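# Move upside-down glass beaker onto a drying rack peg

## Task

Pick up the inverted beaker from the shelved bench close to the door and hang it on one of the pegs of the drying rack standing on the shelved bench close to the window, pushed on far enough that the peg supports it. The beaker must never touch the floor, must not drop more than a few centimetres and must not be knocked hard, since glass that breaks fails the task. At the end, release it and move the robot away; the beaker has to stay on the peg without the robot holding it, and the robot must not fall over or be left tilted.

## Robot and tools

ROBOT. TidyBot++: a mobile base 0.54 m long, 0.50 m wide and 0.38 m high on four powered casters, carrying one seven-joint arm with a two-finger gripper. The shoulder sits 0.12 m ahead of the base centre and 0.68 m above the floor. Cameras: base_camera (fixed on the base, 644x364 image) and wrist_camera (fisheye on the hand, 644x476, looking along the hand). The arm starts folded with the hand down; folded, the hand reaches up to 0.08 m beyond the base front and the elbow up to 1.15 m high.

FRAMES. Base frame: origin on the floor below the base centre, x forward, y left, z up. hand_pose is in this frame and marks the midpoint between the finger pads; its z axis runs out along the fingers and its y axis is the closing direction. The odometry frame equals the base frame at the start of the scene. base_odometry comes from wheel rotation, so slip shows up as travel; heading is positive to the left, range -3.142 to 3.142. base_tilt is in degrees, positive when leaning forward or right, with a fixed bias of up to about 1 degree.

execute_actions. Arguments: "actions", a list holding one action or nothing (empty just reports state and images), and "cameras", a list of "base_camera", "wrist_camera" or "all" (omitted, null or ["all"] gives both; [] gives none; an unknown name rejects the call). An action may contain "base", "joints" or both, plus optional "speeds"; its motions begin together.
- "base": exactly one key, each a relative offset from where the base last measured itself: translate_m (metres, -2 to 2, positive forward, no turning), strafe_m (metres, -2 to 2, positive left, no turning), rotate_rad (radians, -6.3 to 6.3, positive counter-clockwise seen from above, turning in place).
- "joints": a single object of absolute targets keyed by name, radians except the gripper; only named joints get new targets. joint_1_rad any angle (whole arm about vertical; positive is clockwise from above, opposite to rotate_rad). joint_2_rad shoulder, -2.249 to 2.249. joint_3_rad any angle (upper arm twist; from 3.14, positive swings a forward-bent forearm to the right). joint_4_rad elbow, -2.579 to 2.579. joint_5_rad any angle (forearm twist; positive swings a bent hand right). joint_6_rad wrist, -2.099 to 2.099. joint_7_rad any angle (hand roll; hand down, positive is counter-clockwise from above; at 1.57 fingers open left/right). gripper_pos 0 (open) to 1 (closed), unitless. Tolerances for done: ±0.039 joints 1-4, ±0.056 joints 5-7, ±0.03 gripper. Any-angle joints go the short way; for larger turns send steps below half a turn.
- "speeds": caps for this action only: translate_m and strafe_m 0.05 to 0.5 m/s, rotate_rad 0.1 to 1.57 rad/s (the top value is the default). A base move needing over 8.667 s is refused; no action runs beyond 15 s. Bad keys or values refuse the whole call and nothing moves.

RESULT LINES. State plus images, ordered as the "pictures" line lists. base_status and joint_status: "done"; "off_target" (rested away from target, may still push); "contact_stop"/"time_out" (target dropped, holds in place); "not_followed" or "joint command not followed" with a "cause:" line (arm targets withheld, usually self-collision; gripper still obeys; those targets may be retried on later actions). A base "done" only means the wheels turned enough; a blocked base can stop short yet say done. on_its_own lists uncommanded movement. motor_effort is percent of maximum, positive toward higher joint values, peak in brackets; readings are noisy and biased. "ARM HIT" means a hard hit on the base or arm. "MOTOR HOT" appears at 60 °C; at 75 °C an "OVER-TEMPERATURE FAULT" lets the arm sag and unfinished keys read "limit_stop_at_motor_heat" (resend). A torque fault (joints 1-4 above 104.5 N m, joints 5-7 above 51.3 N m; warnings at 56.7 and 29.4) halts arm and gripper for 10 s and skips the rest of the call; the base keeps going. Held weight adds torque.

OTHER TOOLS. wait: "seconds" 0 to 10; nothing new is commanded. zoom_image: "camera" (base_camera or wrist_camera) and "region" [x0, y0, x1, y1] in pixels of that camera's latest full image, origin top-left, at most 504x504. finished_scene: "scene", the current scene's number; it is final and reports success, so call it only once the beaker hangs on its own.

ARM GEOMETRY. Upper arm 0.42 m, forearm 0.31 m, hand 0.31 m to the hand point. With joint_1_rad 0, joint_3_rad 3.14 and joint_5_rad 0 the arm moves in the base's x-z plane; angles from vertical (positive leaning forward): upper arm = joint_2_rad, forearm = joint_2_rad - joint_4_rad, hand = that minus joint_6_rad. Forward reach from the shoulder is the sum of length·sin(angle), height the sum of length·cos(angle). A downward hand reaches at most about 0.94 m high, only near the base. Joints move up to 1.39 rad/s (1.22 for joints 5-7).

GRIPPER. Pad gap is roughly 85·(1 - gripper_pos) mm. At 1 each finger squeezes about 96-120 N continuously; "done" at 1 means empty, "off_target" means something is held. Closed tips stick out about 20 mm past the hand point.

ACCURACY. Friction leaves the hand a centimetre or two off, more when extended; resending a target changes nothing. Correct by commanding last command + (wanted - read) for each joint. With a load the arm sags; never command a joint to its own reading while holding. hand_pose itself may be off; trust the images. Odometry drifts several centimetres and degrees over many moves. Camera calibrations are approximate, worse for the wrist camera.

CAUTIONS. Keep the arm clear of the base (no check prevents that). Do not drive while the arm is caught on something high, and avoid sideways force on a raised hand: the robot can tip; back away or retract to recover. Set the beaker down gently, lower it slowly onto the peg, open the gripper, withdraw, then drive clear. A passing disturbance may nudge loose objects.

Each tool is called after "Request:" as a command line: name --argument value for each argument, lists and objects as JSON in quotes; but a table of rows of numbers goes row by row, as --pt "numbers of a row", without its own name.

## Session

Request:
execute_actions --actions '[]'

Scene clock: 0.00 s.
base_odometry: x=+0.000 y=+0.000 heading=+0.000 (m, m, rad; odometry frame)
base_tilt: forward=+0.0 right=+0.4 (deg)
base_status: not commanded
joint_positions: joint_1_rad=+0.044 joint_2_rad=-0.318 joint_3_rad=+3.081 joint_4_rad=-2.549 joint_5_rad=-0.001 joint_6_rad=-0.838 joint_7_rad=+1.610 gripper_pos=+0.000
joint_status: not commanded
motor_effort: joint_1_rad=+0 joint_2_rad=-2 joint_3_rad=+1 joint_4_rad=+15 joint_5_rad=+0 joint_6_rad=+1 joint_7_rad=-1 (%)
hand_pose: x=+0.2575 y=+0.0015 z=+0.5779 quat_wxyz=(+0.010, +0.999, +0.026, +0.036) (m; base frame)
pictures: base_camera, wrist_camera
camera_calibration (this result's frames):
wrist_camera: T_world_to_cam=[[0.0988665, -0.994945, 0.017579, -0.0352757], [-0.989631, -0.100157, -0.102952, 0.379842], [0.104192, -0.0072182, -0.994531, 0.676426], [0, 0, 0, 1]] pos_world=[0.308912, 0.00782913, 0.712452]
Images, in order (width x height): base_camera 644x364, wrist_camera 644x476.

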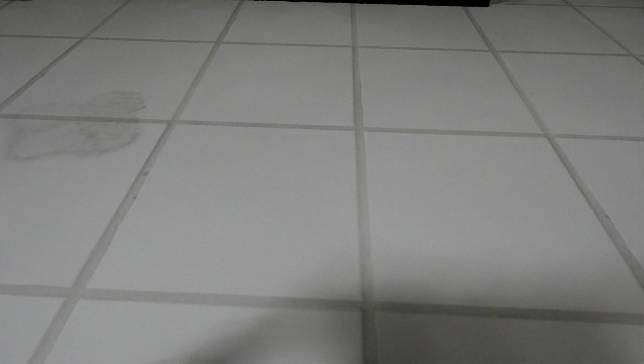

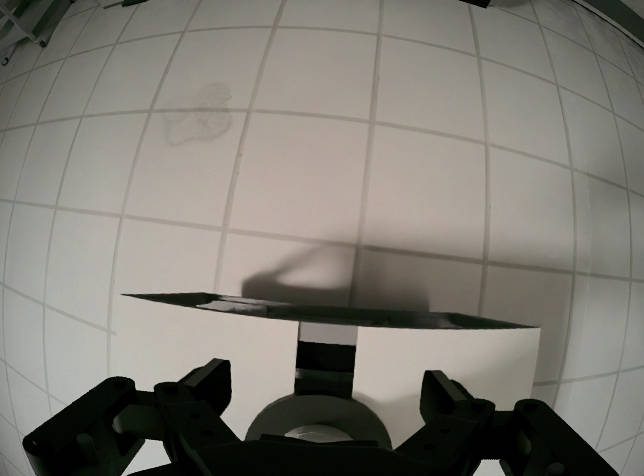

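Request:
execute_actions --actions '[{"joints": {"joint_1_rad": -0.025, "joint_3_rad": 3.168, "joint_6_rad": 0.56, "joint_7_rad": 1.545}}]' --cameras '["wrist_camera"]'

Scene clock: 1.87 s.
base_odometry: x=+0.000 y=+0.000 heading=+0.000 (m, m, rad; odometry frame)
base_tilt: forward=+0.0 right=+0.3 (deg)
base_status: not commanded
joint_positions: joint_1_rad=+0.003 joint_2_rad=-0.318 joint_3_rad=+3.141 joint_4_rad=-2.548 joint_5_rad=-0.001 joint_6_rad=+0.560 joint_7_rad=+1.571 gripper_pos=+0.000
joint_status: all done
motor_effort: joint_1_rad=+0(0) joint_2_rad=-6(6) joint_3_rad=+0(0) joint_4_rad=+20(20) joint_5_rad=+0(0) joint_6_rad=+9(9) joint_7_rad=+0(0) (%)
hand_pose: x=+0.5457 y=+0.0003 z=+0.8582 quat_wxyz=(+0.001, +0.741, -0.001, +0.671) (m; base frame)
pictures: wrist_camera
camera_calibration (this result's frames):
wrist_camera: T_world_to_cam=[[0.00894363, -0.998915, 0.0456952, -0.0448593], [-0.0657566, -0.0461856, -0.996766, 0.956721], [0.997796, 0.00590994, -0.0660984, -0.359216], [0, 0, 0, 1]] pos_world=[0.421736, 0.00149906, 0.931933]
Images, in order (width x height): wrist_camera 644x476.

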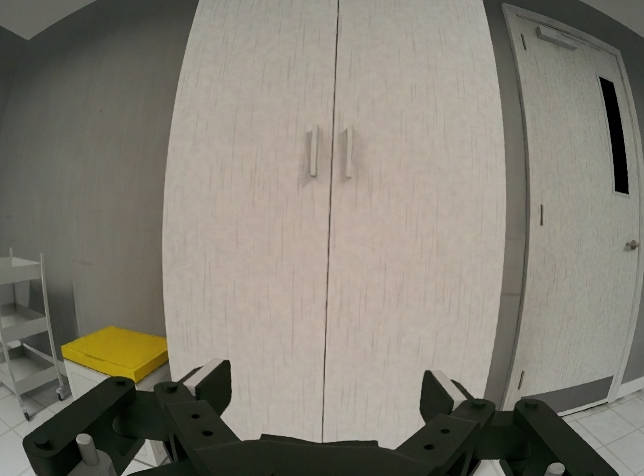

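Request:
execute_actions --actions '[{"base": {"rotate_rad": -1.605}, "joints": {"joint_1_rad": 0.0, "joint_3_rad": 3.14, "joint_5_rad": 0.0, "joint_7_rad": 1.571}}]'

Scene clock: 4.67 s.
base_odometry: x=+0.000 y=+0.000 heading=-1.604 (m, m, rad; odometry frame)
base_tilt: forward=+0.1 right=+0.3 (deg)
base_status: done
joint_positions: joint_1_rad=+0.003 joint_2_rad=-0.318 joint_3_rad=+3.139 joint_4_rad=-2.548 joint_5_rad=-0.001 joint_6_rad=+0.560 joint_7_rad=+1.571 gripper_pos=+0.000
joint_status: all done
motor_effort: joint_1_rad=+0(0) joint_2_rad=-6(7) joint_3_rad=+0(1) joint_4_rad=+20(20) joint_5_rad=+0(1) joint_6_rad=+8(9) joint_7_rad=+0(0) (%)
hand_pose: x=+0.5456 y=+0.0015 z=+0.8582 quat_wxyz=(+0.000, +0.741, +0.000, +0.671) (m; base frame)
pictures: base_camera, wrist_camera
camera_calibration (this result's frames):
wrist_camera: T_world_to_cam=[[0.0114435, -0.998854, 0.0464773, -0.0456892], [-0.065642, -0.0471305, -0.99673, 0.956671], [0.997778, 0.00835524, -0.0661061, -0.359182], [0, 0, 0, 1]] pos_world=[0.421704, 0.00245259, 0.931922]
Images, in order (width x height): base_camera 644x364, wrist_camera 644x476.

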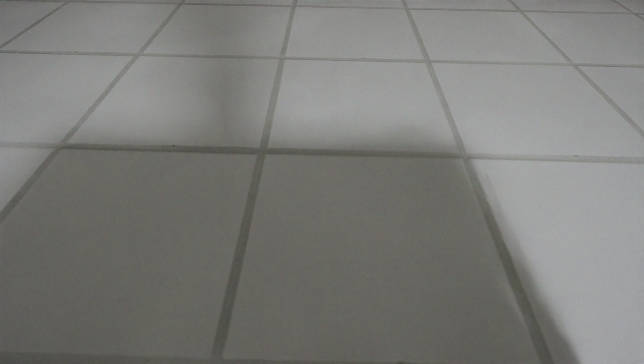

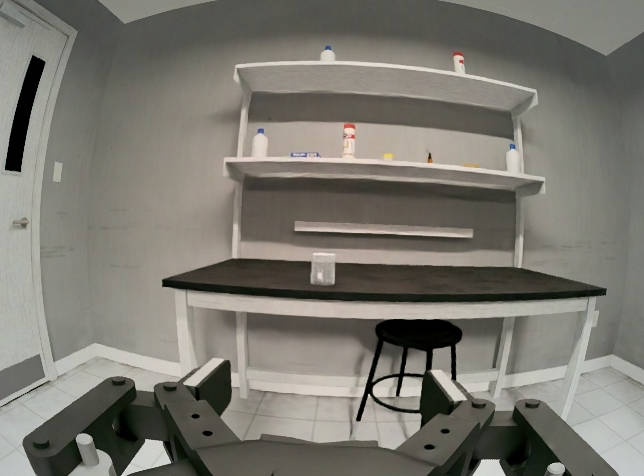

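Request:
zoom_image --camera "wrist_camera" --region '[240, 220, 420, 330]'

Region (240, 220, 420, 330) of wrist_camera's 644x476 image, scaled by 2.800.

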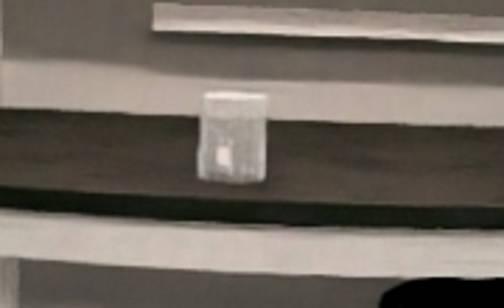

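Request:
execute_actions --actions '[{"base": {"translate_m": 0.78}, "joints": {"joint_2_rad": -0.1, "joint_4_rad": -1.62, "joint_6_rad": -1.275}}]'

Scene clock: 8.40 s.
base_odometry: x=-0.027 y=-0.780 heading=-1.605 (m, m, rad; odometry frame)
base_tilt: forward=-0.1 right=+0.4 (deg)
base_status: done
joint_positions: joint_1_rad=+0.003 joint_2_rad=-0.102 joint_3_rad=+3.139 joint_4_rad=-1.630 joint_5_rad=-0.001 joint_6_rad=-1.252 joint_7_rad=+1.571 gripper_pos=+0.000
joint_status: all done
motor_effort: joint_1_rad=+1(0) joint_2_rad=-14(16) joint_3_rad=+0(1) joint_4_rad=+20(22) joint_5_rad=+0(0) joint_6_rad=+3(9) joint_7_rad=-1(1) (%)
hand_pose: x=+0.5003 y=+0.0018 z=+0.8226 quat_wxyz=(+0.000, +0.984, +0.000, +0.180) (m; base frame)
pictures: base_camera, wrist_camera
camera_calibration (this result's frames):
wrist_camera: T_world_to_cam=[[0.0468283, -0.998855, 0.00979919, -0.0308401], [-0.922131, -0.0469987, -0.384012, 0.842706], [0.384033, 0.00894648, -0.923276, 0.695883], [0, 0, 0, 1]] pos_world=[0.511287, 0.00257558, 0.966404]
Images, in order (width x height): base_camera 644x364, wrist_camera 644x476.

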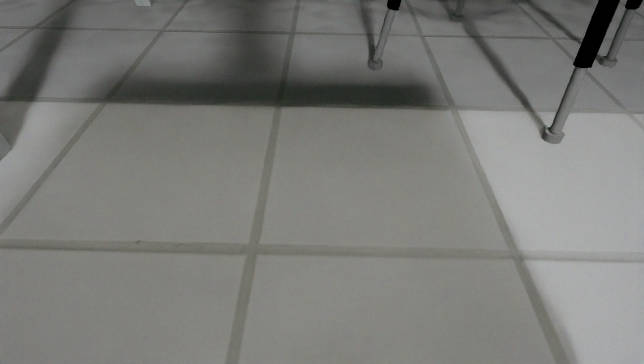

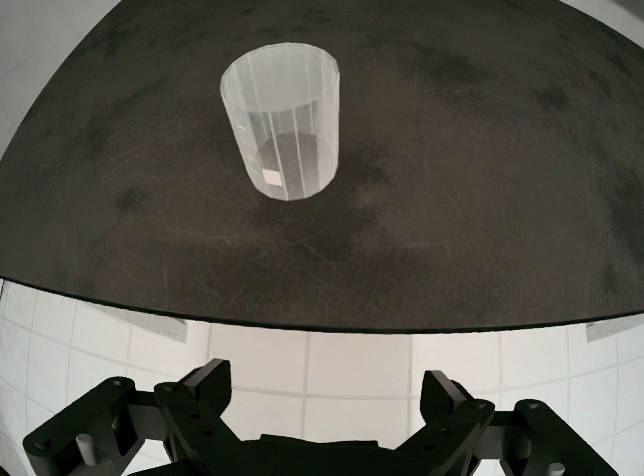

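Request:
zoom_image --camera "wrist_camera" --region '[180, 20, 400, 220]'

Region (180, 20, 400, 220) of wrist_camera's 644x476 image, scaled by 2.291; it fills the top 458 rows of this view, and the rest is white.

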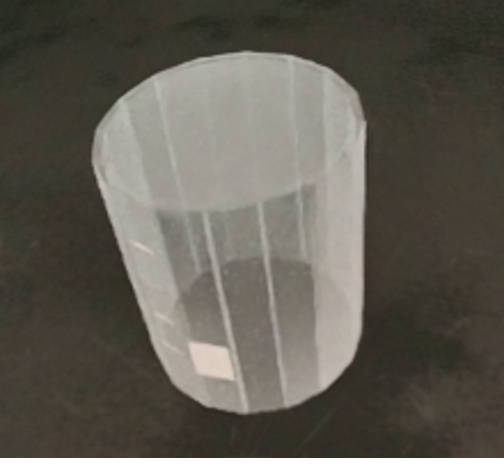

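Request:
execute_actions --actions '[{"base": {"strafe_m": 0.034}, "speeds": {"strafe_m": 0.1}}]' --cameras '[]'

Request:
execute_actions --actions '[{"base": {"translate_m": 0.105}, "speeds": {"translate_m": 0.15}}]' --cameras '["wrist_camera"]'

Scene clock: 9.97 s.
base_odometry: x=+0.007 y=-0.781 heading=-1.605 (m, m, rad; odometry frame)
base_tilt: forward=+0.2 right=+0.4 (deg)
base_status: done
joint_positions: joint_1_rad=+0.003 joint_2_rad=-0.102 joint_3_rad=+3.139 joint_4_rad=-1.630 joint_5_rad=-0.001 joint_6_rad=-1.252 joint_7_rad=+1.571 gripper_pos=+0.000
joint_status: not commanded
motor_effort: joint_1_rad=+0(2) joint_2_rad=-14(16) joint_3_rad=+0(2) joint_4_rad=+20(20) joint_5_rad=+0(1) joint_6_rad=+4(3) joint_7_rad=-1(0) (%)
hand_pose: x=+0.5003 y=+0.0018 z=+0.8227 quat_wxyz=(+0.000, +0.984, +0.000, +0.180) (m; base frame)
pictures: none
No camera images: the call's "cameras" was empty. Leave "cameras" out to get every camera's image.

Scene clock: 11.33 s.
base_odometry: x=+0.004 y=-0.886 heading=-1.605 (m, m, rad; odometry frame)
base_tilt: forward=+0.1 right=+0.5 (deg)
base_status: done
joint_positions: joint_1_rad=+0.003 joint_2_rad=-0.098 joint_3_rad=+3.139 joint_4_rad=-1.629 joint_5_rad=-0.001 joint_6_rad=-1.254 joint_7_rad=+1.571 gripper_pos=+0.000
joint_status: not commanded
motor_effort: joint_1_rad=+1(0) joint_2_rad=-14(17) joint_3_rad=+0(1) joint_4_rad=+20(21) joint_5_rad=+0(1) joint_6_rad=+3(4) joint_7_rad=-1(1) (%)
hand_pose: x=+0.5005 y=+0.0018 z=+0.8214 quat_wxyz=(+0.000, +0.984, +0.000, +0.178) (m; base frame)
pictures: wrist_camera
camera_calibration (this result's frames):
wrist_camera: T_world_to_cam=[[0.0468727, -0.998855, 0.00957805, -0.0306795], [-0.923862, -0.0469958, -0.379829, 0.839845], [0.379844, 0.00895482, -0.925007, 0.698154], [0, 0, 0, 1]] pos_world=[0.51215, 0.00257297, 0.965089]
Images, in order (width x height): wrist_camera 644x476.

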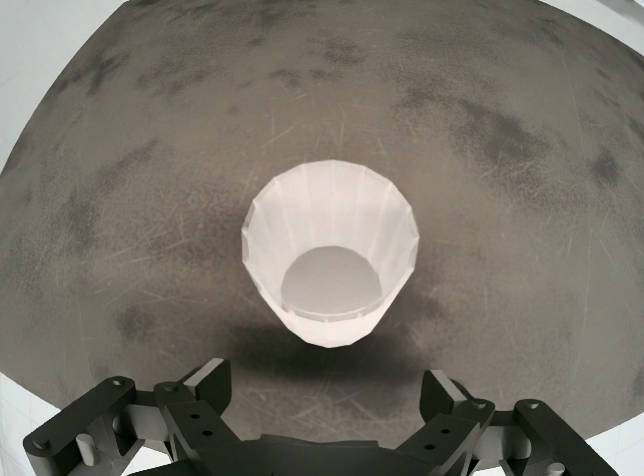

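Request:
zoom_image --camera "wrist_camera" --region '[190, 140, 470, 420]'

Region (190, 140, 470, 420) of wrist_camera's 644x476 image, scaled by 1.800.

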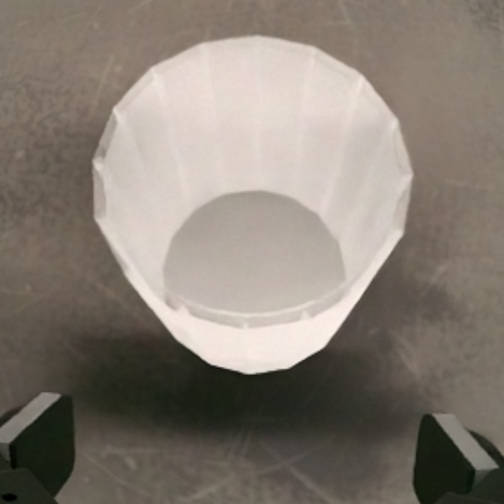

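Request:
execute_actions --actions '[{"base": {"translate_m": 0.065}, "speeds": {"translate_m": 0.08}}]' --cameras '["wrist_camera"]'

Scene clock: 13.40 s.
base_odometry: x=+0.002 y=-0.951 heading=-1.605 (m, m, rad; odometry frame)
base_tilt: forward=+0.2 right=+0.4 (deg)
base_status: done
joint_positions: joint_1_rad=+0.003 joint_2_rad=-0.099 joint_3_rad=+3.139 joint_4_rad=-1.629 joint_5_rad=-0.001 joint_6_rad=-1.254 joint_7_rad=+1.571 gripper_pos=+0.000
joint_status: not commanded
motor_effort: joint_1_rad=+1(1) joint_2_rad=-14(17) joint_3_rad=+0(1) joint_4_rad=+20(21) joint_5_rad=+0(0) joint_6_rad=+3(4) joint_7_rad=+0(0) (%)
hand_pose: x=+0.5004 y=+0.0018 z=+0.8216 quat_wxyz=(+0.000, +0.984, +0.000, +0.178) (m; base frame)
pictures: wrist_camera
camera_calibration (this result's frames):
wrist_camera: T_world_to_cam=[[0.04687, -0.998855, 0.00959313, -0.0306873], [-0.923751, -0.0469963, -0.380099, 0.839987], [0.380115, 0.00895358, -0.924896, 0.69814], [0, 0, 0, 1]] pos_world=[0.512004, 0.00257327, 0.96528]
Images, in order (width x height): wrist_camera 644x476.

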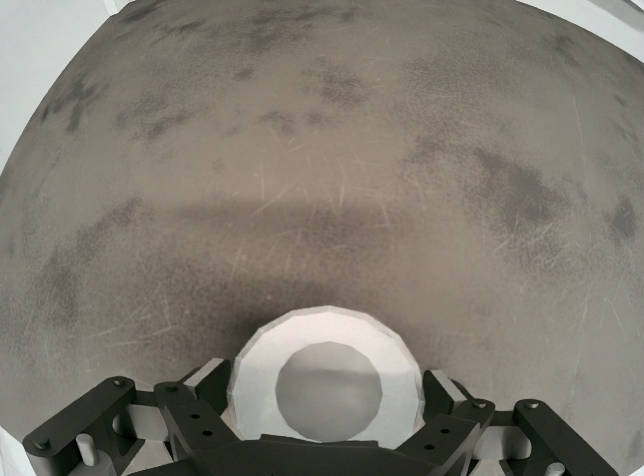

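The beaker is centred between the fingers, same as before. Closing.

Request:
execute_actions --actions '[{"joints": {"gripper_pos": 0.45}}]' --cameras '[]'

Request:
execute_actions --actions '[{"joints": {"joint_4_rad": -1.52, "joint_6_rad": -1.39}}]' --cameras '["wrist_camera"]'

Scene clock: 14.43 s.
base_odometry: x=+0.002 y=-0.951 heading=-1.605 (m, m, rad; odometry frame)
base_tilt: forward=+0.1 right=+0.4 (deg)
base_status: not commanded
joint_positions: joint_1_rad=+0.003 joint_2_rad=-0.099 joint_3_rad=+3.139 joint_4_rad=-1.626 joint_5_rad=-0.001 joint_6_rad=-1.254 joint_7_rad=+1.571 gripper_pos=+0.216
joint_status: gripper_pos off_target (ended at +0.216, target +0.450)
motor_effort: joint_1_rad=+0(1) joint_2_rad=-15(15) joint_3_rad=+0(1) joint_4_rad=+21(21) joint_5_rad=-1(0) joint_6_rad=+4(3) joint_7_rad=+0(1) (%)
hand_pose: x=+0.5011 y=+0.0018 z=+0.8229 quat_wxyz=(+0.000, +0.984, +0.000, +0.179) (m; base frame)
pictures: none
No camera images: the call's "cameras" was empty. Leave "cameras" out to get every camera's image.

Scene clock: 15.37 s.
base_odometry: x=+0.002 y=-0.951 heading=-1.605 (m, m, rad; odometry frame)
base_tilt: forward=+0.0 right=+0.4 (deg)
base_status: not commanded
joint_positions: joint_1_rad=+0.003 joint_2_rad=-0.099 joint_3_rad=+3.139 joint_4_rad=-1.531 joint_5_rad=-0.001 joint_6_rad=-1.369 joint_7_rad=+1.571 gripper_pos=+0.216
joint_status: all done
motor_effort: joint_1_rad=+0(0) joint_2_rad=-15(16) joint_3_rad=+0(0) joint_4_rad=+21(21) joint_5_rad=+0(0) joint_6_rad=+4(2) joint_7_rad=-1(1) (%)
hand_pose: x=+0.4926 y=+0.0018 z=+0.8506 quat_wxyz=(+0.000, +0.986, +0.000, +0.169) (m; base frame)
pictures: wrist_camera
camera_calibration (this result's frames):
wrist_camera: T_world_to_cam=[[0.0470918, -0.998852, 0.00882268, -0.0300418], [-0.929976, -0.047065, -0.364596, 0.833669], [0.364593, 0.00896463, -0.931124, 0.740893], [0, 0, 0, 1]] pos_world=[0.506582, 0.00258754, 0.994081]
Images, in order (width x height): wrist_camera 644x476.

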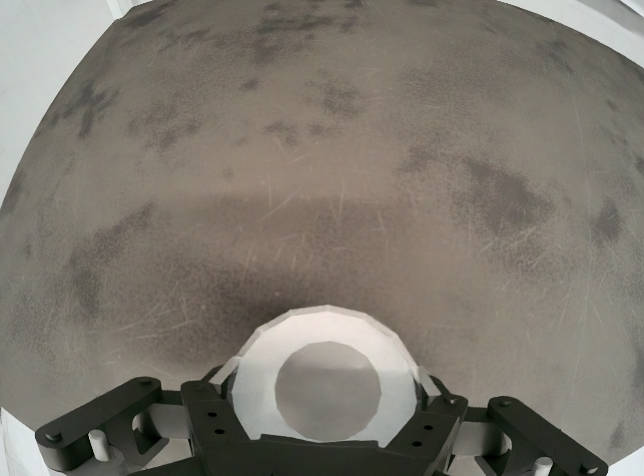

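Request:
execute_actions --actions '[{"base": {"translate_m": -0.95}, "joints": {"joint_2_rad": -0.3}}]' --cameras '[]'

Request:
execute_actions --actions '[{"base": {"rotate_rad": 3.12}, "joints": {"joint_4_rad": -1.475, "joint_6_rad": -0.6}, "speeds": {"rotate_rad": 1.1}}]'

Scene clock: 18.97 s.
base_odometry: x=+0.034 y=-0.002 heading=-1.605 (m, m, rad; odometry frame)
base_tilt: forward=+0.1 right=+0.4 (deg)
base_status: done
joint_positions: joint_1_rad=+0.002 joint_2_rad=-0.299 joint_3_rad=+3.139 joint_4_rad=-1.530 joint_5_rad=-0.001 joint_6_rad=-1.374 joint_7_rad=+1.571 gripper_pos=+0.216
joint_status: all done
motor_effort: joint_1_rad=+1(2) joint_2_rad=-8(19) joint_3_rad=+0(3) joint_4_rad=+21(22) joint_5_rad=+0(2) joint_6_rad=+6(6) joint_7_rad=-1(0) (%)
hand_pose: x=+0.4506 y=+0.0018 z=+0.9212 quat_wxyz=(+0.000, +0.964, +0.000, +0.265) (m; base frame)
pictures: none
No camera images: the call's "cameras" was empty. Leave "cameras" out to get every camera's image.

Scene clock: 22.80 s.
base_odometry: x=+0.034 y=-0.002 heading=+1.514 (m, m, rad; odometry frame)
base_tilt: forward=+0.1 right=+0.4 (deg)
base_status: done
joint_positions: joint_1_rad=+0.002 joint_2_rad=-0.296 joint_3_rad=+3.139 joint_4_rad=-1.486 joint_5_rad=-0.001 joint_6_rad=-0.604 joint_7_rad=+1.571 gripper_pos=+0.216
joint_status: all done
motor_effort: joint_1_rad=+0(1) joint_2_rad=-10(12) joint_3_rad=+0(2) joint_4_rad=+23(24) joint_5_rad=+0(2) joint_6_rad=+9(11) joint_7_rad=+0(0) (%)
hand_pose: x=+0.5916 y=+0.0020 z=+1.1322 quat_wxyz=(+0.000, +0.781, +0.000, +0.624) (m; base frame)
pictures: base_camera, wrist_camera
camera_calibration (this result's frames):
wrist_camera: T_world_to_cam=[[0.0176492, -0.99885, 0.0445887, -0.0600523], [-0.188694, -0.0471218, -0.980905, 1.28765], [0.981877, 0.00889855, -0.189308, -0.238083], [0, 0, 0, 1]] pos_world=[0.477801, 0.00281197, 1.22067]
Images, in order (width x height): base_camera 644x364, wrist_camera 644x476.

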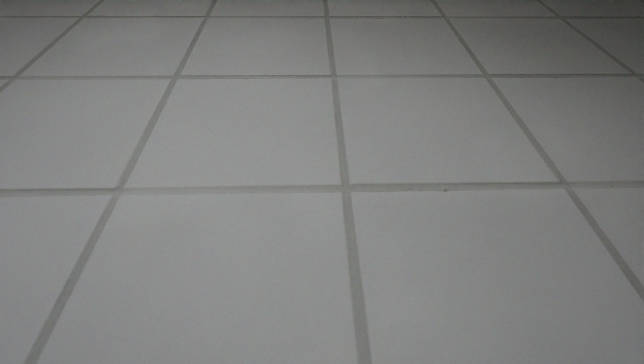

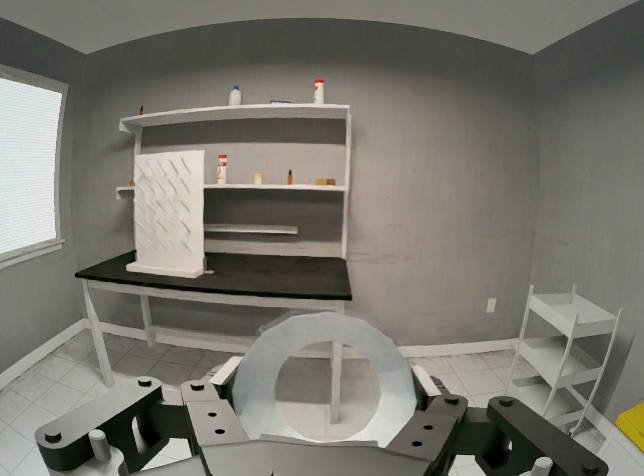

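Request:
zoom_image --camera "wrist_camera" --region '[60, 130, 260, 310]'

Region (60, 130, 260, 310) of wrist_camera's 644x476 image, scaled by 2.520; it fills the top 454 rows of this view, and the rest is white.

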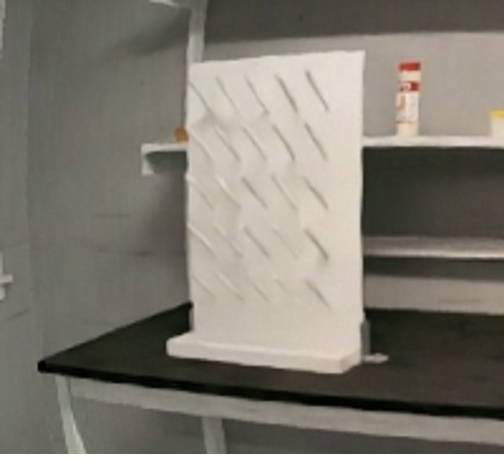

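Request:
execute_actions --actions '[{"base": {"translate_m": 1.0}, "joints": {"joint_4_rad": -1.93, "joint_6_rad": -0.17}}]' --cameras '["wrist_camera"]'

Scene clock: 27.33 s.
base_odometry: x=+0.089 y=+0.997 heading=+1.515 (m, m, rad; odometry frame)
base_tilt: forward=+0.1 right=+0.4 (deg)
base_status: done
joint_positions: joint_1_rad=+0.002 joint_2_rad=-0.294 joint_3_rad=+3.139 joint_4_rad=-1.928 joint_5_rad=-0.001 joint_6_rad=-0.199 joint_7_rad=+1.571 gripper_pos=+0.216
joint_status: all done
motor_effort: joint_1_rad=+0(0) joint_2_rad=-11(14) joint_3_rad=+0(1) joint_4_rad=+25(26) joint_5_rad=+0(1) joint_6_rad=+9(11) joint_7_rad=-1(1) (%)
hand_pose: x=+0.6115 y=+0.0018 z=+0.9839 quat_wxyz=(+0.000, +0.794, +0.000, +0.609) (m; base frame)
pictures: wrist_camera
camera_calibration (this result's frames):
wrist_camera: T_world_to_cam=[[0.019138, -0.998855, 0.0438385, -0.054147], [-0.227046, -0.0470429, -0.972747, 1.16136], [0.973696, 0.00866307, -0.227686, -0.242886], [0, 0, 0, 1]] pos_world=[0.501215, 0.00265279, 1.07678]
Images, in order (width x height): wrist_camera 644x476.

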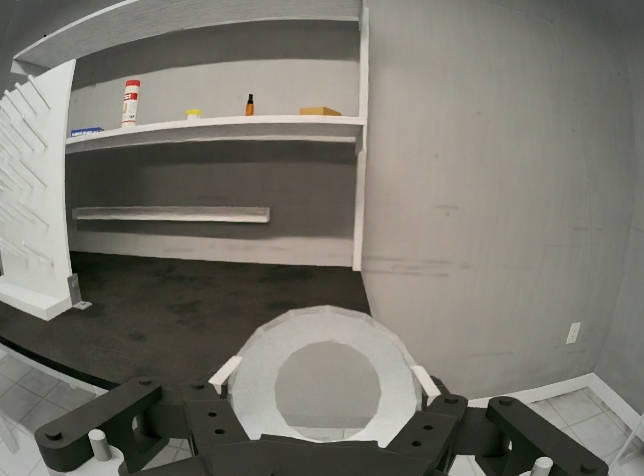

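Request:
execute_actions --actions '[{"base": {"strafe_m": 0.72}}]'

Scene clock: 30.23 s.
base_odometry: x=-0.630 y=+1.038 heading=+1.515 (m, m, rad; odometry frame)
base_tilt: forward=+0.1 right=+0.4 (deg)
base_status: done
joint_positions: joint_1_rad=+0.002 joint_2_rad=-0.294 joint_3_rad=+3.139 joint_4_rad=-1.928 joint_5_rad=-0.001 joint_6_rad=-0.199 joint_7_rad=+1.571 gripper_pos=+0.216
joint_status: not commanded
motor_effort: joint_1_rad=+0(2) joint_2_rad=-12(12) joint_3_rad=+0(2) joint_4_rad=+24(25) joint_5_rad=+0(1) joint_6_rad=+9(10) joint_7_rad=-1(0) (%)
hand_pose: x=+0.6115 y=+0.0018 z=+0.9839 quat_wxyz=(+0.000, +0.793, +0.000, +0.609) (m; base frame)
pictures: base_camera, wrist_camera
camera_calibration (this result's frames):
wrist_camera: T_world_to_cam=[[0.0191137, -0.998856, 0.0438403, -0.0541415], [-0.226763, -0.0470366, -0.972814, 1.16126], [0.973762, 0.00865266, -0.227402, -0.243222], [0, 0, 0, 1]] pos_world=[0.501207, 0.0026469, 1.07676]
Images, in order (width x height): base_camera 644x364, wrist_camera 644x476.

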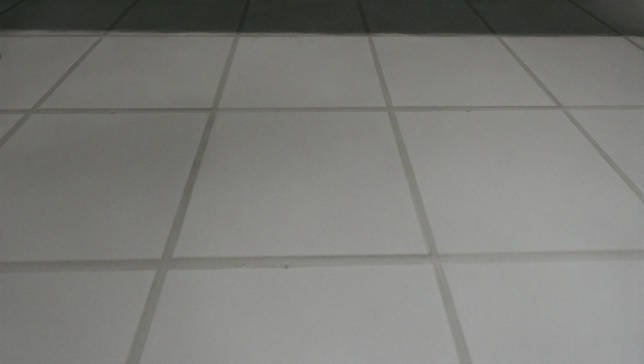

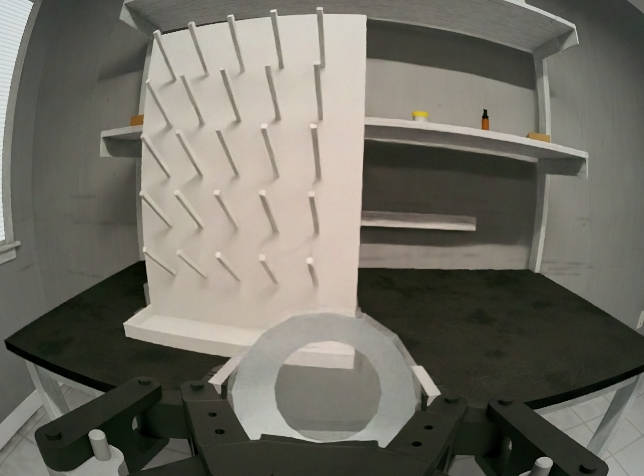

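Request:
zoom_image --camera "wrist_camera" --region '[190, 110, 390, 320]'

Region (190, 110, 390, 320) of wrist_camera's 644x476 image, scaled by 2.400; it fills the left 480 columns of this view, and the rest is white.

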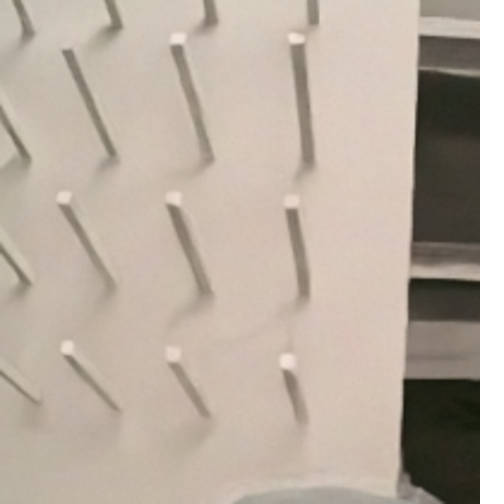

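Request:
execute_actions --actions '[{"base": {"strafe_m": 0.032}, "speeds": {"strafe_m": 0.1}}]' --cameras '[]'

Request:
execute_actions --actions '[{"base": {"translate_m": 0.28}, "speeds": {"translate_m": 0.25}}]' --cameras '["wrist_camera"]'

Scene clock: 32.03 s.
base_odometry: x=-0.662 y=+1.039 heading=+1.514 (m, m, rad; odometry frame)
base_tilt: forward=+0.1 right=+0.4 (deg)
base_status: done
joint_positions: joint_1_rad=+0.002 joint_2_rad=-0.294 joint_3_rad=+3.139 joint_4_rad=-1.928 joint_5_rad=-0.001 joint_6_rad=-0.199 joint_7_rad=+1.571 gripper_pos=+0.216
joint_status: not commanded
motor_effort: joint_1_rad=+1(1) joint_2_rad=-11(13) joint_3_rad=+1(2) joint_4_rad=+25(25) joint_5_rad=+0(0) joint_6_rad=+9(10) joint_7_rad=-1(0) (%)
hand_pose: x=+0.6115 y=+0.0018 z=+0.9839 quat_wxyz=(+0.000, +0.793, +0.000, +0.609) (m; base frame)
pictures: none
No camera images: the call's "cameras" was empty. Leave "cameras" out to get every camera's image.

Scene clock: 34.00 s.
base_odometry: x=-0.647 y=+1.319 heading=+1.515 (m, m, rad; odometry frame)
base_tilt: forward=+0.1 right=+0.4 (deg)
base_status: done
joint_positions: joint_1_rad=+0.002 joint_2_rad=-0.293 joint_3_rad=+3.139 joint_4_rad=-1.929 joint_5_rad=-0.001 joint_6_rad=-0.198 joint_7_rad=+1.571 gripper_pos=+0.216
joint_status: not commanded
motor_effort: joint_1_rad=+0(1) joint_2_rad=-12(14) joint_3_rad=+0(1) joint_4_rad=+25(26) joint_5_rad=+0(0) joint_6_rad=+10(10) joint_7_rad=+0(0) (%)
hand_pose: x=+0.6118 y=+0.0018 z=+0.9833 quat_wxyz=(+0.000, +0.794, +0.000, +0.608) (m; base frame)
pictures: wrist_camera
camera_calibration (this result's frames):
wrist_camera: T_world_to_cam=[[0.0191484, -0.998856, 0.0438224, -0.0541278], [-0.227539, -0.047034, -0.972632, 1.16109], [0.973581, 0.00865306, -0.228179, -0.242786], [0, 0, 0, 1]] pos_world=[0.501601, 0.00264573, 1.07629]
Images, in order (width x height): wrist_camera 644x476.

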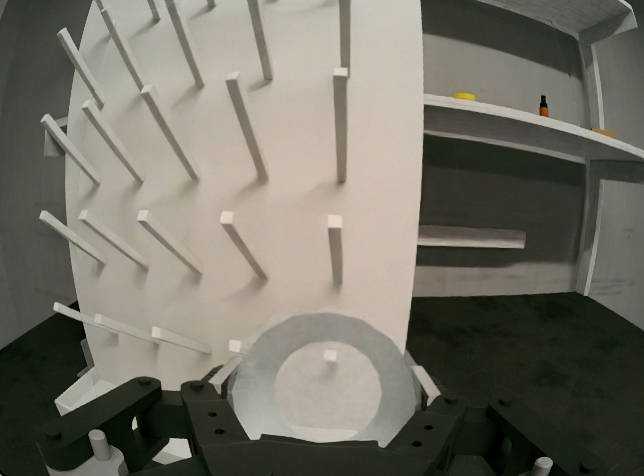

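Request:
zoom_image --camera "wrist_camera" --region '[190, 190, 470, 450]'

Region (190, 190, 470, 450) of wrist_camera's 644x476 image, scaled by 1.800; it fills the top 468 rows of this view, and the rest is white.

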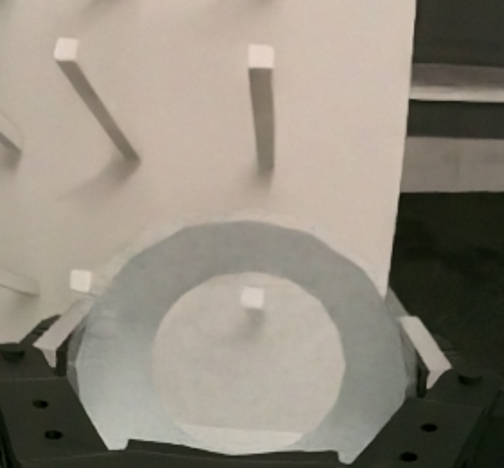

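Request:
execute_actions --actions '[{"base": {"translate_m": 0.06}, "speeds": {"translate_m": 0.08}}]' --cameras '["wrist_camera"]'

Scene clock: 36.00 s.
base_odometry: x=-0.644 y=+1.379 heading=+1.515 (m, m, rad; odometry frame)
base_tilt: forward=+0.2 right=+0.4 (deg)
base_status: done
joint_positions: joint_1_rad=+0.002 joint_2_rad=-0.293 joint_3_rad=+3.139 joint_4_rad=-1.929 joint_5_rad=-0.001 joint_6_rad=-0.198 joint_7_rad=+1.571 gripper_pos=+0.216
joint_status: not commanded
motor_effort: joint_1_rad=+0(1) joint_2_rad=-11(13) joint_3_rad=+0(1) joint_4_rad=+25(25) joint_5_rad=+0(0) joint_6_rad=+9(9) joint_7_rad=-1(1) (%)
hand_pose: x=+0.6116 y=+0.0018 z=+0.9836 quat_wxyz=(+0.000, +0.793, +0.000, +0.609) (m; base frame)
pictures: wrist_camera
camera_calibration (this result's frames):
wrist_camera: T_world_to_cam=[[0.0191194, -0.998856, 0.0438368, -0.0541337], [-0.226896, -0.0470356, -0.972783, 1.16111], [0.973731, 0.00865263, -0.227535, -0.243249], [0, 0, 0, 1]] pos_world=[0.501344, 0.00264636, 1.07653]
Images, in order (width x height): wrist_camera 644x476.

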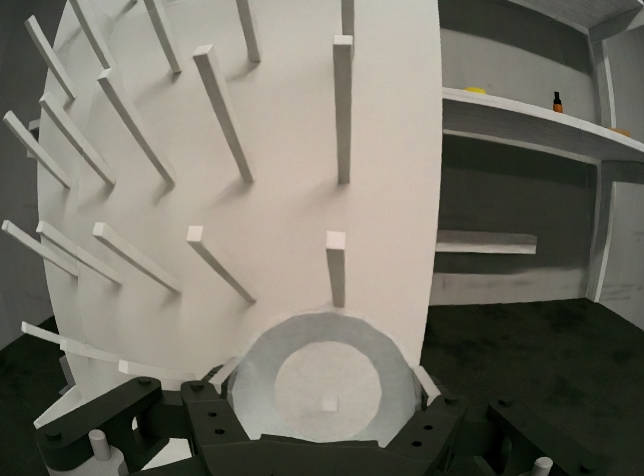

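Request:
execute_actions --actions '[{"base": {"translate_m": 0.03}, "joints": {"joint_4_rad": -2.048, "joint_6_rad": -0.048}, "speeds": {"translate_m": 0.05}}]' --cameras '["wrist_camera"]'

Scene clock: 37.37 s.
base_odometry: x=-0.642 y=+1.409 heading=+1.515 (m, m, rad; odometry frame)
base_tilt: forward=+0.1 right=+0.4 (deg)
base_status: done
joint_positions: joint_1_rad=+0.002 joint_2_rad=-0.294 joint_3_rad=+3.139 joint_4_rad=-2.049 joint_5_rad=-0.001 joint_6_rad=-0.080 joint_7_rad=+1.571 gripper_pos=+0.216
joint_status: all done
motor_effort: joint_1_rad=+1(1) joint_2_rad=-11(15) joint_3_rad=+0(1) joint_4_rad=+24(26) joint_5_rad=+0(0) joint_6_rad=+9(10) joint_7_rad=+0(1) (%)
hand_pose: x=+0.6067 y=+0.0017 z=+0.9456 quat_wxyz=(+0.000, +0.794, +0.000, +0.608) (m; base frame)
pictures: wrist_camera
camera_calibration (this result's frames):
wrist_camera: T_world_to_cam=[[0.0191503, -0.998857, 0.0438044, -0.0524122], [-0.229028, -0.04703, -0.972283, 1.12379], [0.973231, 0.0085871, -0.229667, -0.244754], [0, 0, 0, 1]] pos_world=[0.496585, 0.00260129, 1.03873]
Images, in order (width x height): wrist_camera 644x476.

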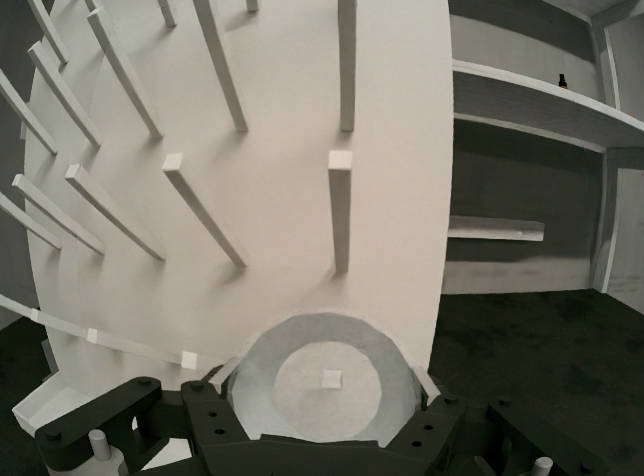

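Request:
zoom_image --camera "wrist_camera" --region '[150, 140, 450, 440]'

Region (150, 140, 450, 440) of wrist_camera's 644x476 image, scaled by 1.680.

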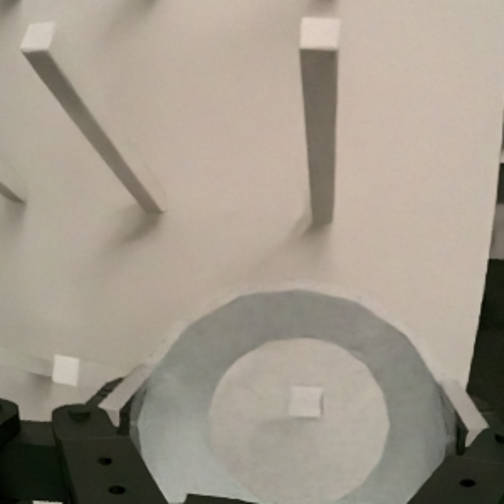

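Request:
execute_actions --actions '[{"base": {"translate_m": 0.028}, "speeds": {"translate_m": 0.05}}]' --cameras '[]'

Request:
execute_actions --actions '[{"joints": {"joint_4_rad": -2.142, "joint_6_rad": 0.044}}]' --cameras '["wrist_camera"]'

Scene clock: 39.23 s.
base_odometry: x=-0.641 y=+1.437 heading=+1.516 (m, m, rad; odometry frame)
base_tilt: forward=+0.1 right=+0.3 (deg)
base_status: done
joint_positions: joint_1_rad=+0.002 joint_2_rad=-0.294 joint_3_rad=+3.139 joint_4_rad=-2.049 joint_5_rad=-0.001 joint_6_rad=-0.079 joint_7_rad=+1.571 gripper_pos=+0.216
joint_status: not commanded
motor_effort: joint_1_rad=+1(0) joint_2_rad=-11(14) joint_3_rad=+0(1) joint_4_rad=+24(25) joint_5_rad=+0(0) joint_6_rad=+10(10) joint_7_rad=-1(1) (%)
hand_pose: x=+0.6067 y=+0.0017 z=+0.9459 quat_wxyz=(+0.000, +0.794, +0.000, +0.608) (m; base frame)
pictures: none
No camera images: the call's "cameras" was empty. Leave "cameras" out to get every camera's image.

Scene clock: 40.13 s.
base_odometry: x=-0.641 y=+1.437 heading=+1.516 (m, m, rad; odometry frame)
base_tilt: forward=+0.1 right=+0.4 (deg)
base_status: not commanded
joint_positions: joint_1_rad=+0.002 joint_2_rad=-0.294 joint_3_rad=+3.139 joint_4_rad=-2.143 joint_5_rad=-0.001 joint_6_rad=+0.011 joint_7_rad=+1.571 gripper_pos=+0.216
joint_status: all done
motor_effort: joint_1_rad=+0(0) joint_2_rad=-11(11) joint_3_rad=+0(0) joint_4_rad=+24(25) joint_5_rad=+0(0) joint_6_rad=+10(10) joint_7_rad=+0(0) (%)
hand_pose: x=+0.5996 y=+0.0017 z=+0.9159 quat_wxyz=(+0.000, +0.795, +0.000, +0.607) (m; base frame)
pictures: wrist_camera
camera_calibration (this result's frames):
wrist_camera: T_world_to_cam=[[0.0192225, -0.998857, 0.0437625, -0.0510238], [-0.231762, -0.04703, -0.971635, 1.09434], [0.972583, 0.00853471, -0.232401, -0.241823], [0, 0, 0, 1]] pos_world=[0.4898, 0.00256521, 1.00933]
Images, in order (width x height): wrist_camera 644x476.

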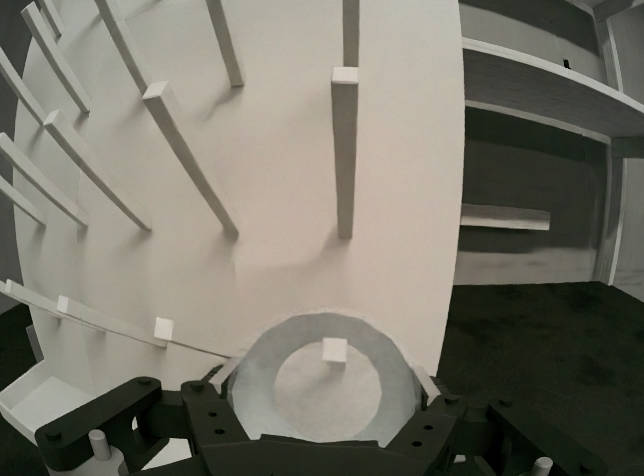

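Request:
zoom_image --camera "wrist_camera" --region '[130, 280, 470, 450]'

Region (130, 280, 470, 450) of wrist_camera's 644x476 image, scaled by 1.482.

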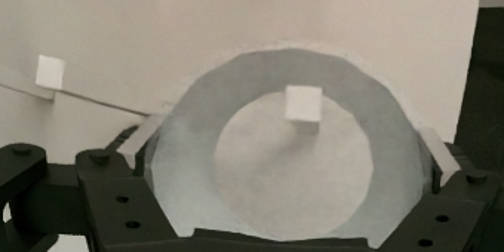

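Request:
execute_actions --actions '[{"base": {"translate_m": 0.004}, "joints": {"joint_4_rad": -2.154}, "speeds": {"translate_m": 0.05}}]' --cameras '["wrist_camera"]'

Scene clock: 52.30 s.
base_odometry: x=-0.641 y=+1.442 heading=+1.516 (m, m, rad; odometry frame)
base_tilt: forward=+0.1 right=+0.4 (deg)
base_status: done
joint_positions: joint_1_rad=+0.002 joint_2_rad=-0.294 joint_3_rad=+3.139 joint_4_rad=-2.151 joint_5_rad=-0.001 joint_6_rad=+0.013 joint_7_rad=+1.571 gripper_pos=+0.216
joint_status: all done
motor_effort: joint_1_rad=+0(0) joint_2_rad=-11(14) joint_3_rad=+0(1) joint_4_rad=+24(25) joint_5_rad=+0(0) joint_6_rad=+10(10) joint_7_rad=+0(1) (%)
hand_pose: x=+0.5985 y=+0.0017 z=+0.9119 quat_wxyz=(+0.000, +0.797, +0.000, +0.604) (m; base frame)
pictures: wrist_camera
camera_calibration (this result's frames):
wrist_camera: T_world_to_cam=[[0.019474, -0.998857, 0.0436512, -0.0508789], [-0.23747, -0.0470311, -0.970256, 1.09234], [0.9712, 0.00852889, -0.238115, -0.235578], [0, 0, 0, 1]] pos_world=[0.489182, 0.00256227, 1.00597]
Images, in order (width x height): wrist_camera 644x476.

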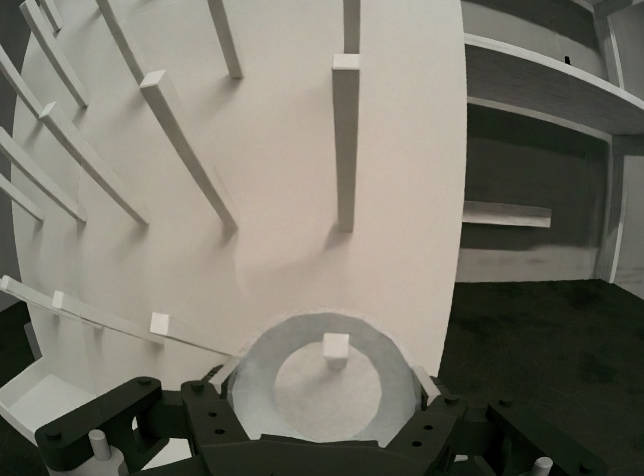

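The peg is deep inside, close to the upper wall, matching the release pose from scene 1. Releasing.

Request:
execute_actions --actions '[{"joints": {"gripper_pos": 0.0}}]' --cameras '["wrist_camera"]'

Scene clock: 53.27 s.
base_odometry: x=-0.641 y=+1.442 heading=+1.516 (m, m, rad; odometry frame)
base_tilt: forward=+0.1 right=+0.4 (deg)
base_status: not commanded
joint_positions: joint_1_rad=+0.002 joint_2_rad=-0.294 joint_3_rad=+3.139 joint_4_rad=-2.151 joint_5_rad=-0.001 joint_6_rad=+0.019 joint_7_rad=+1.571 gripper_pos=+0.000
joint_status: all done
motor_effort: joint_1_rad=+0(0) joint_2_rad=-9(11) joint_3_rad=+0(0) joint_4_rad=+23(24) joint_5_rad=+0(0) joint_6_rad=+8(10) joint_7_rad=-1(1) (%)
hand_pose: x=+0.5989 y=+0.0017 z=+0.9136 quat_wxyz=(+0.000, +0.795, +0.000, +0.607) (m; base frame)
pictures: wrist_camera
camera_calibration (this result's frames):
wrist_camera: T_world_to_cam=[[0.0192221, -0.998857, 0.0437626, -0.0509147], [-0.231838, -0.0470307, -0.971617, 1.09202], [0.972564, 0.00853063, -0.232477, -0.241583], [0, 0, 0, 1]] pos_world=[0.489105, 0.00256255, 1.00709]
Images, in order (width x height): wrist_camera 644x476.

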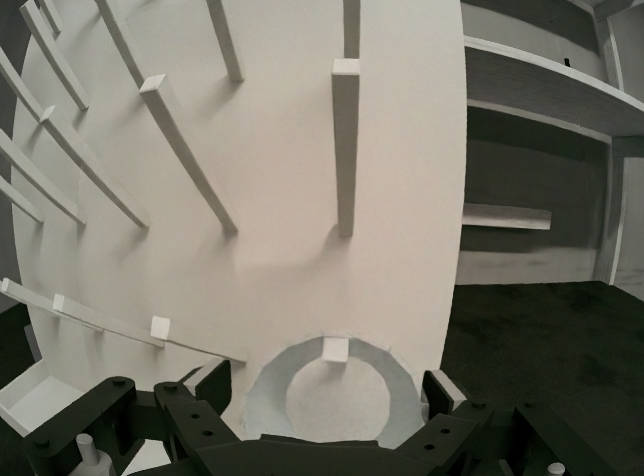

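Request:
execute_actions --actions '[{"base": {"translate_m": -0.3}, "speeds": {"translate_m": 0.2}}]' --cameras '["wrist_camera"]'

Scene clock: 55.67 s.
base_odometry: x=-0.658 y=+1.142 heading=+1.516 (m, m, rad; odometry frame)
base_tilt: forward=+0.1 right=+0.5 (deg)
base_status: done
joint_positions: joint_1_rad=+0.002 joint_2_rad=-0.300 joint_3_rad=+3.139 joint_4_rad=-2.151 joint_5_rad=-0.001 joint_6_rad=+0.020 joint_7_rad=+1.571 gripper_pos=+0.000
joint_status: not commanded
motor_effort: joint_1_rad=+0(0) joint_2_rad=-9(13) joint_3_rad=+0(1) joint_4_rad=+23(23) joint_5_rad=+0(0) joint_6_rad=+9(9) joint_7_rad=-1(0) (%)
hand_pose: x=+0.5976 y=+0.0017 z=+0.9171 quat_wxyz=(+0.000, +0.793, +0.000, +0.610) (m; base frame)
pictures: wrist_camera
camera_calibration (this result's frames):
wrist_camera: T_world_to_cam=[[0.0188743, -0.998856, 0.0439291, -0.0509835], [-0.224108, -0.0470455, -0.973428, 1.09214], [0.974382, 0.00852794, -0.22474, -0.247721], [0, 0, 0, 1]] pos_world=[0.487094, 0.0025677, 1.00969]
Images, in order (width x height): wrist_camera 644x476.

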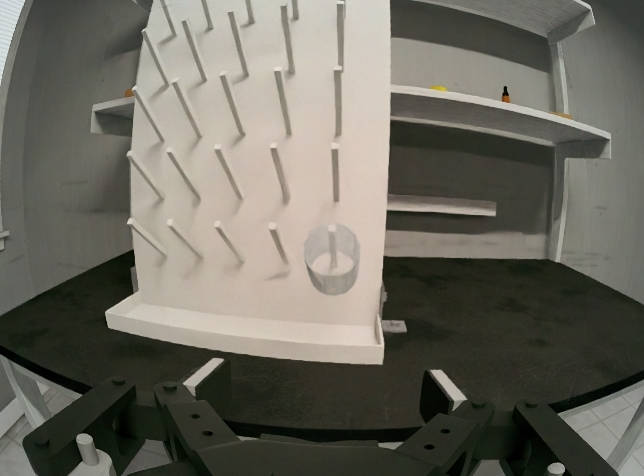

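The beaker is hanging on the peg and the robot is clear.

Request:
finished_scene --scene 2

The scene is finished: the task was done.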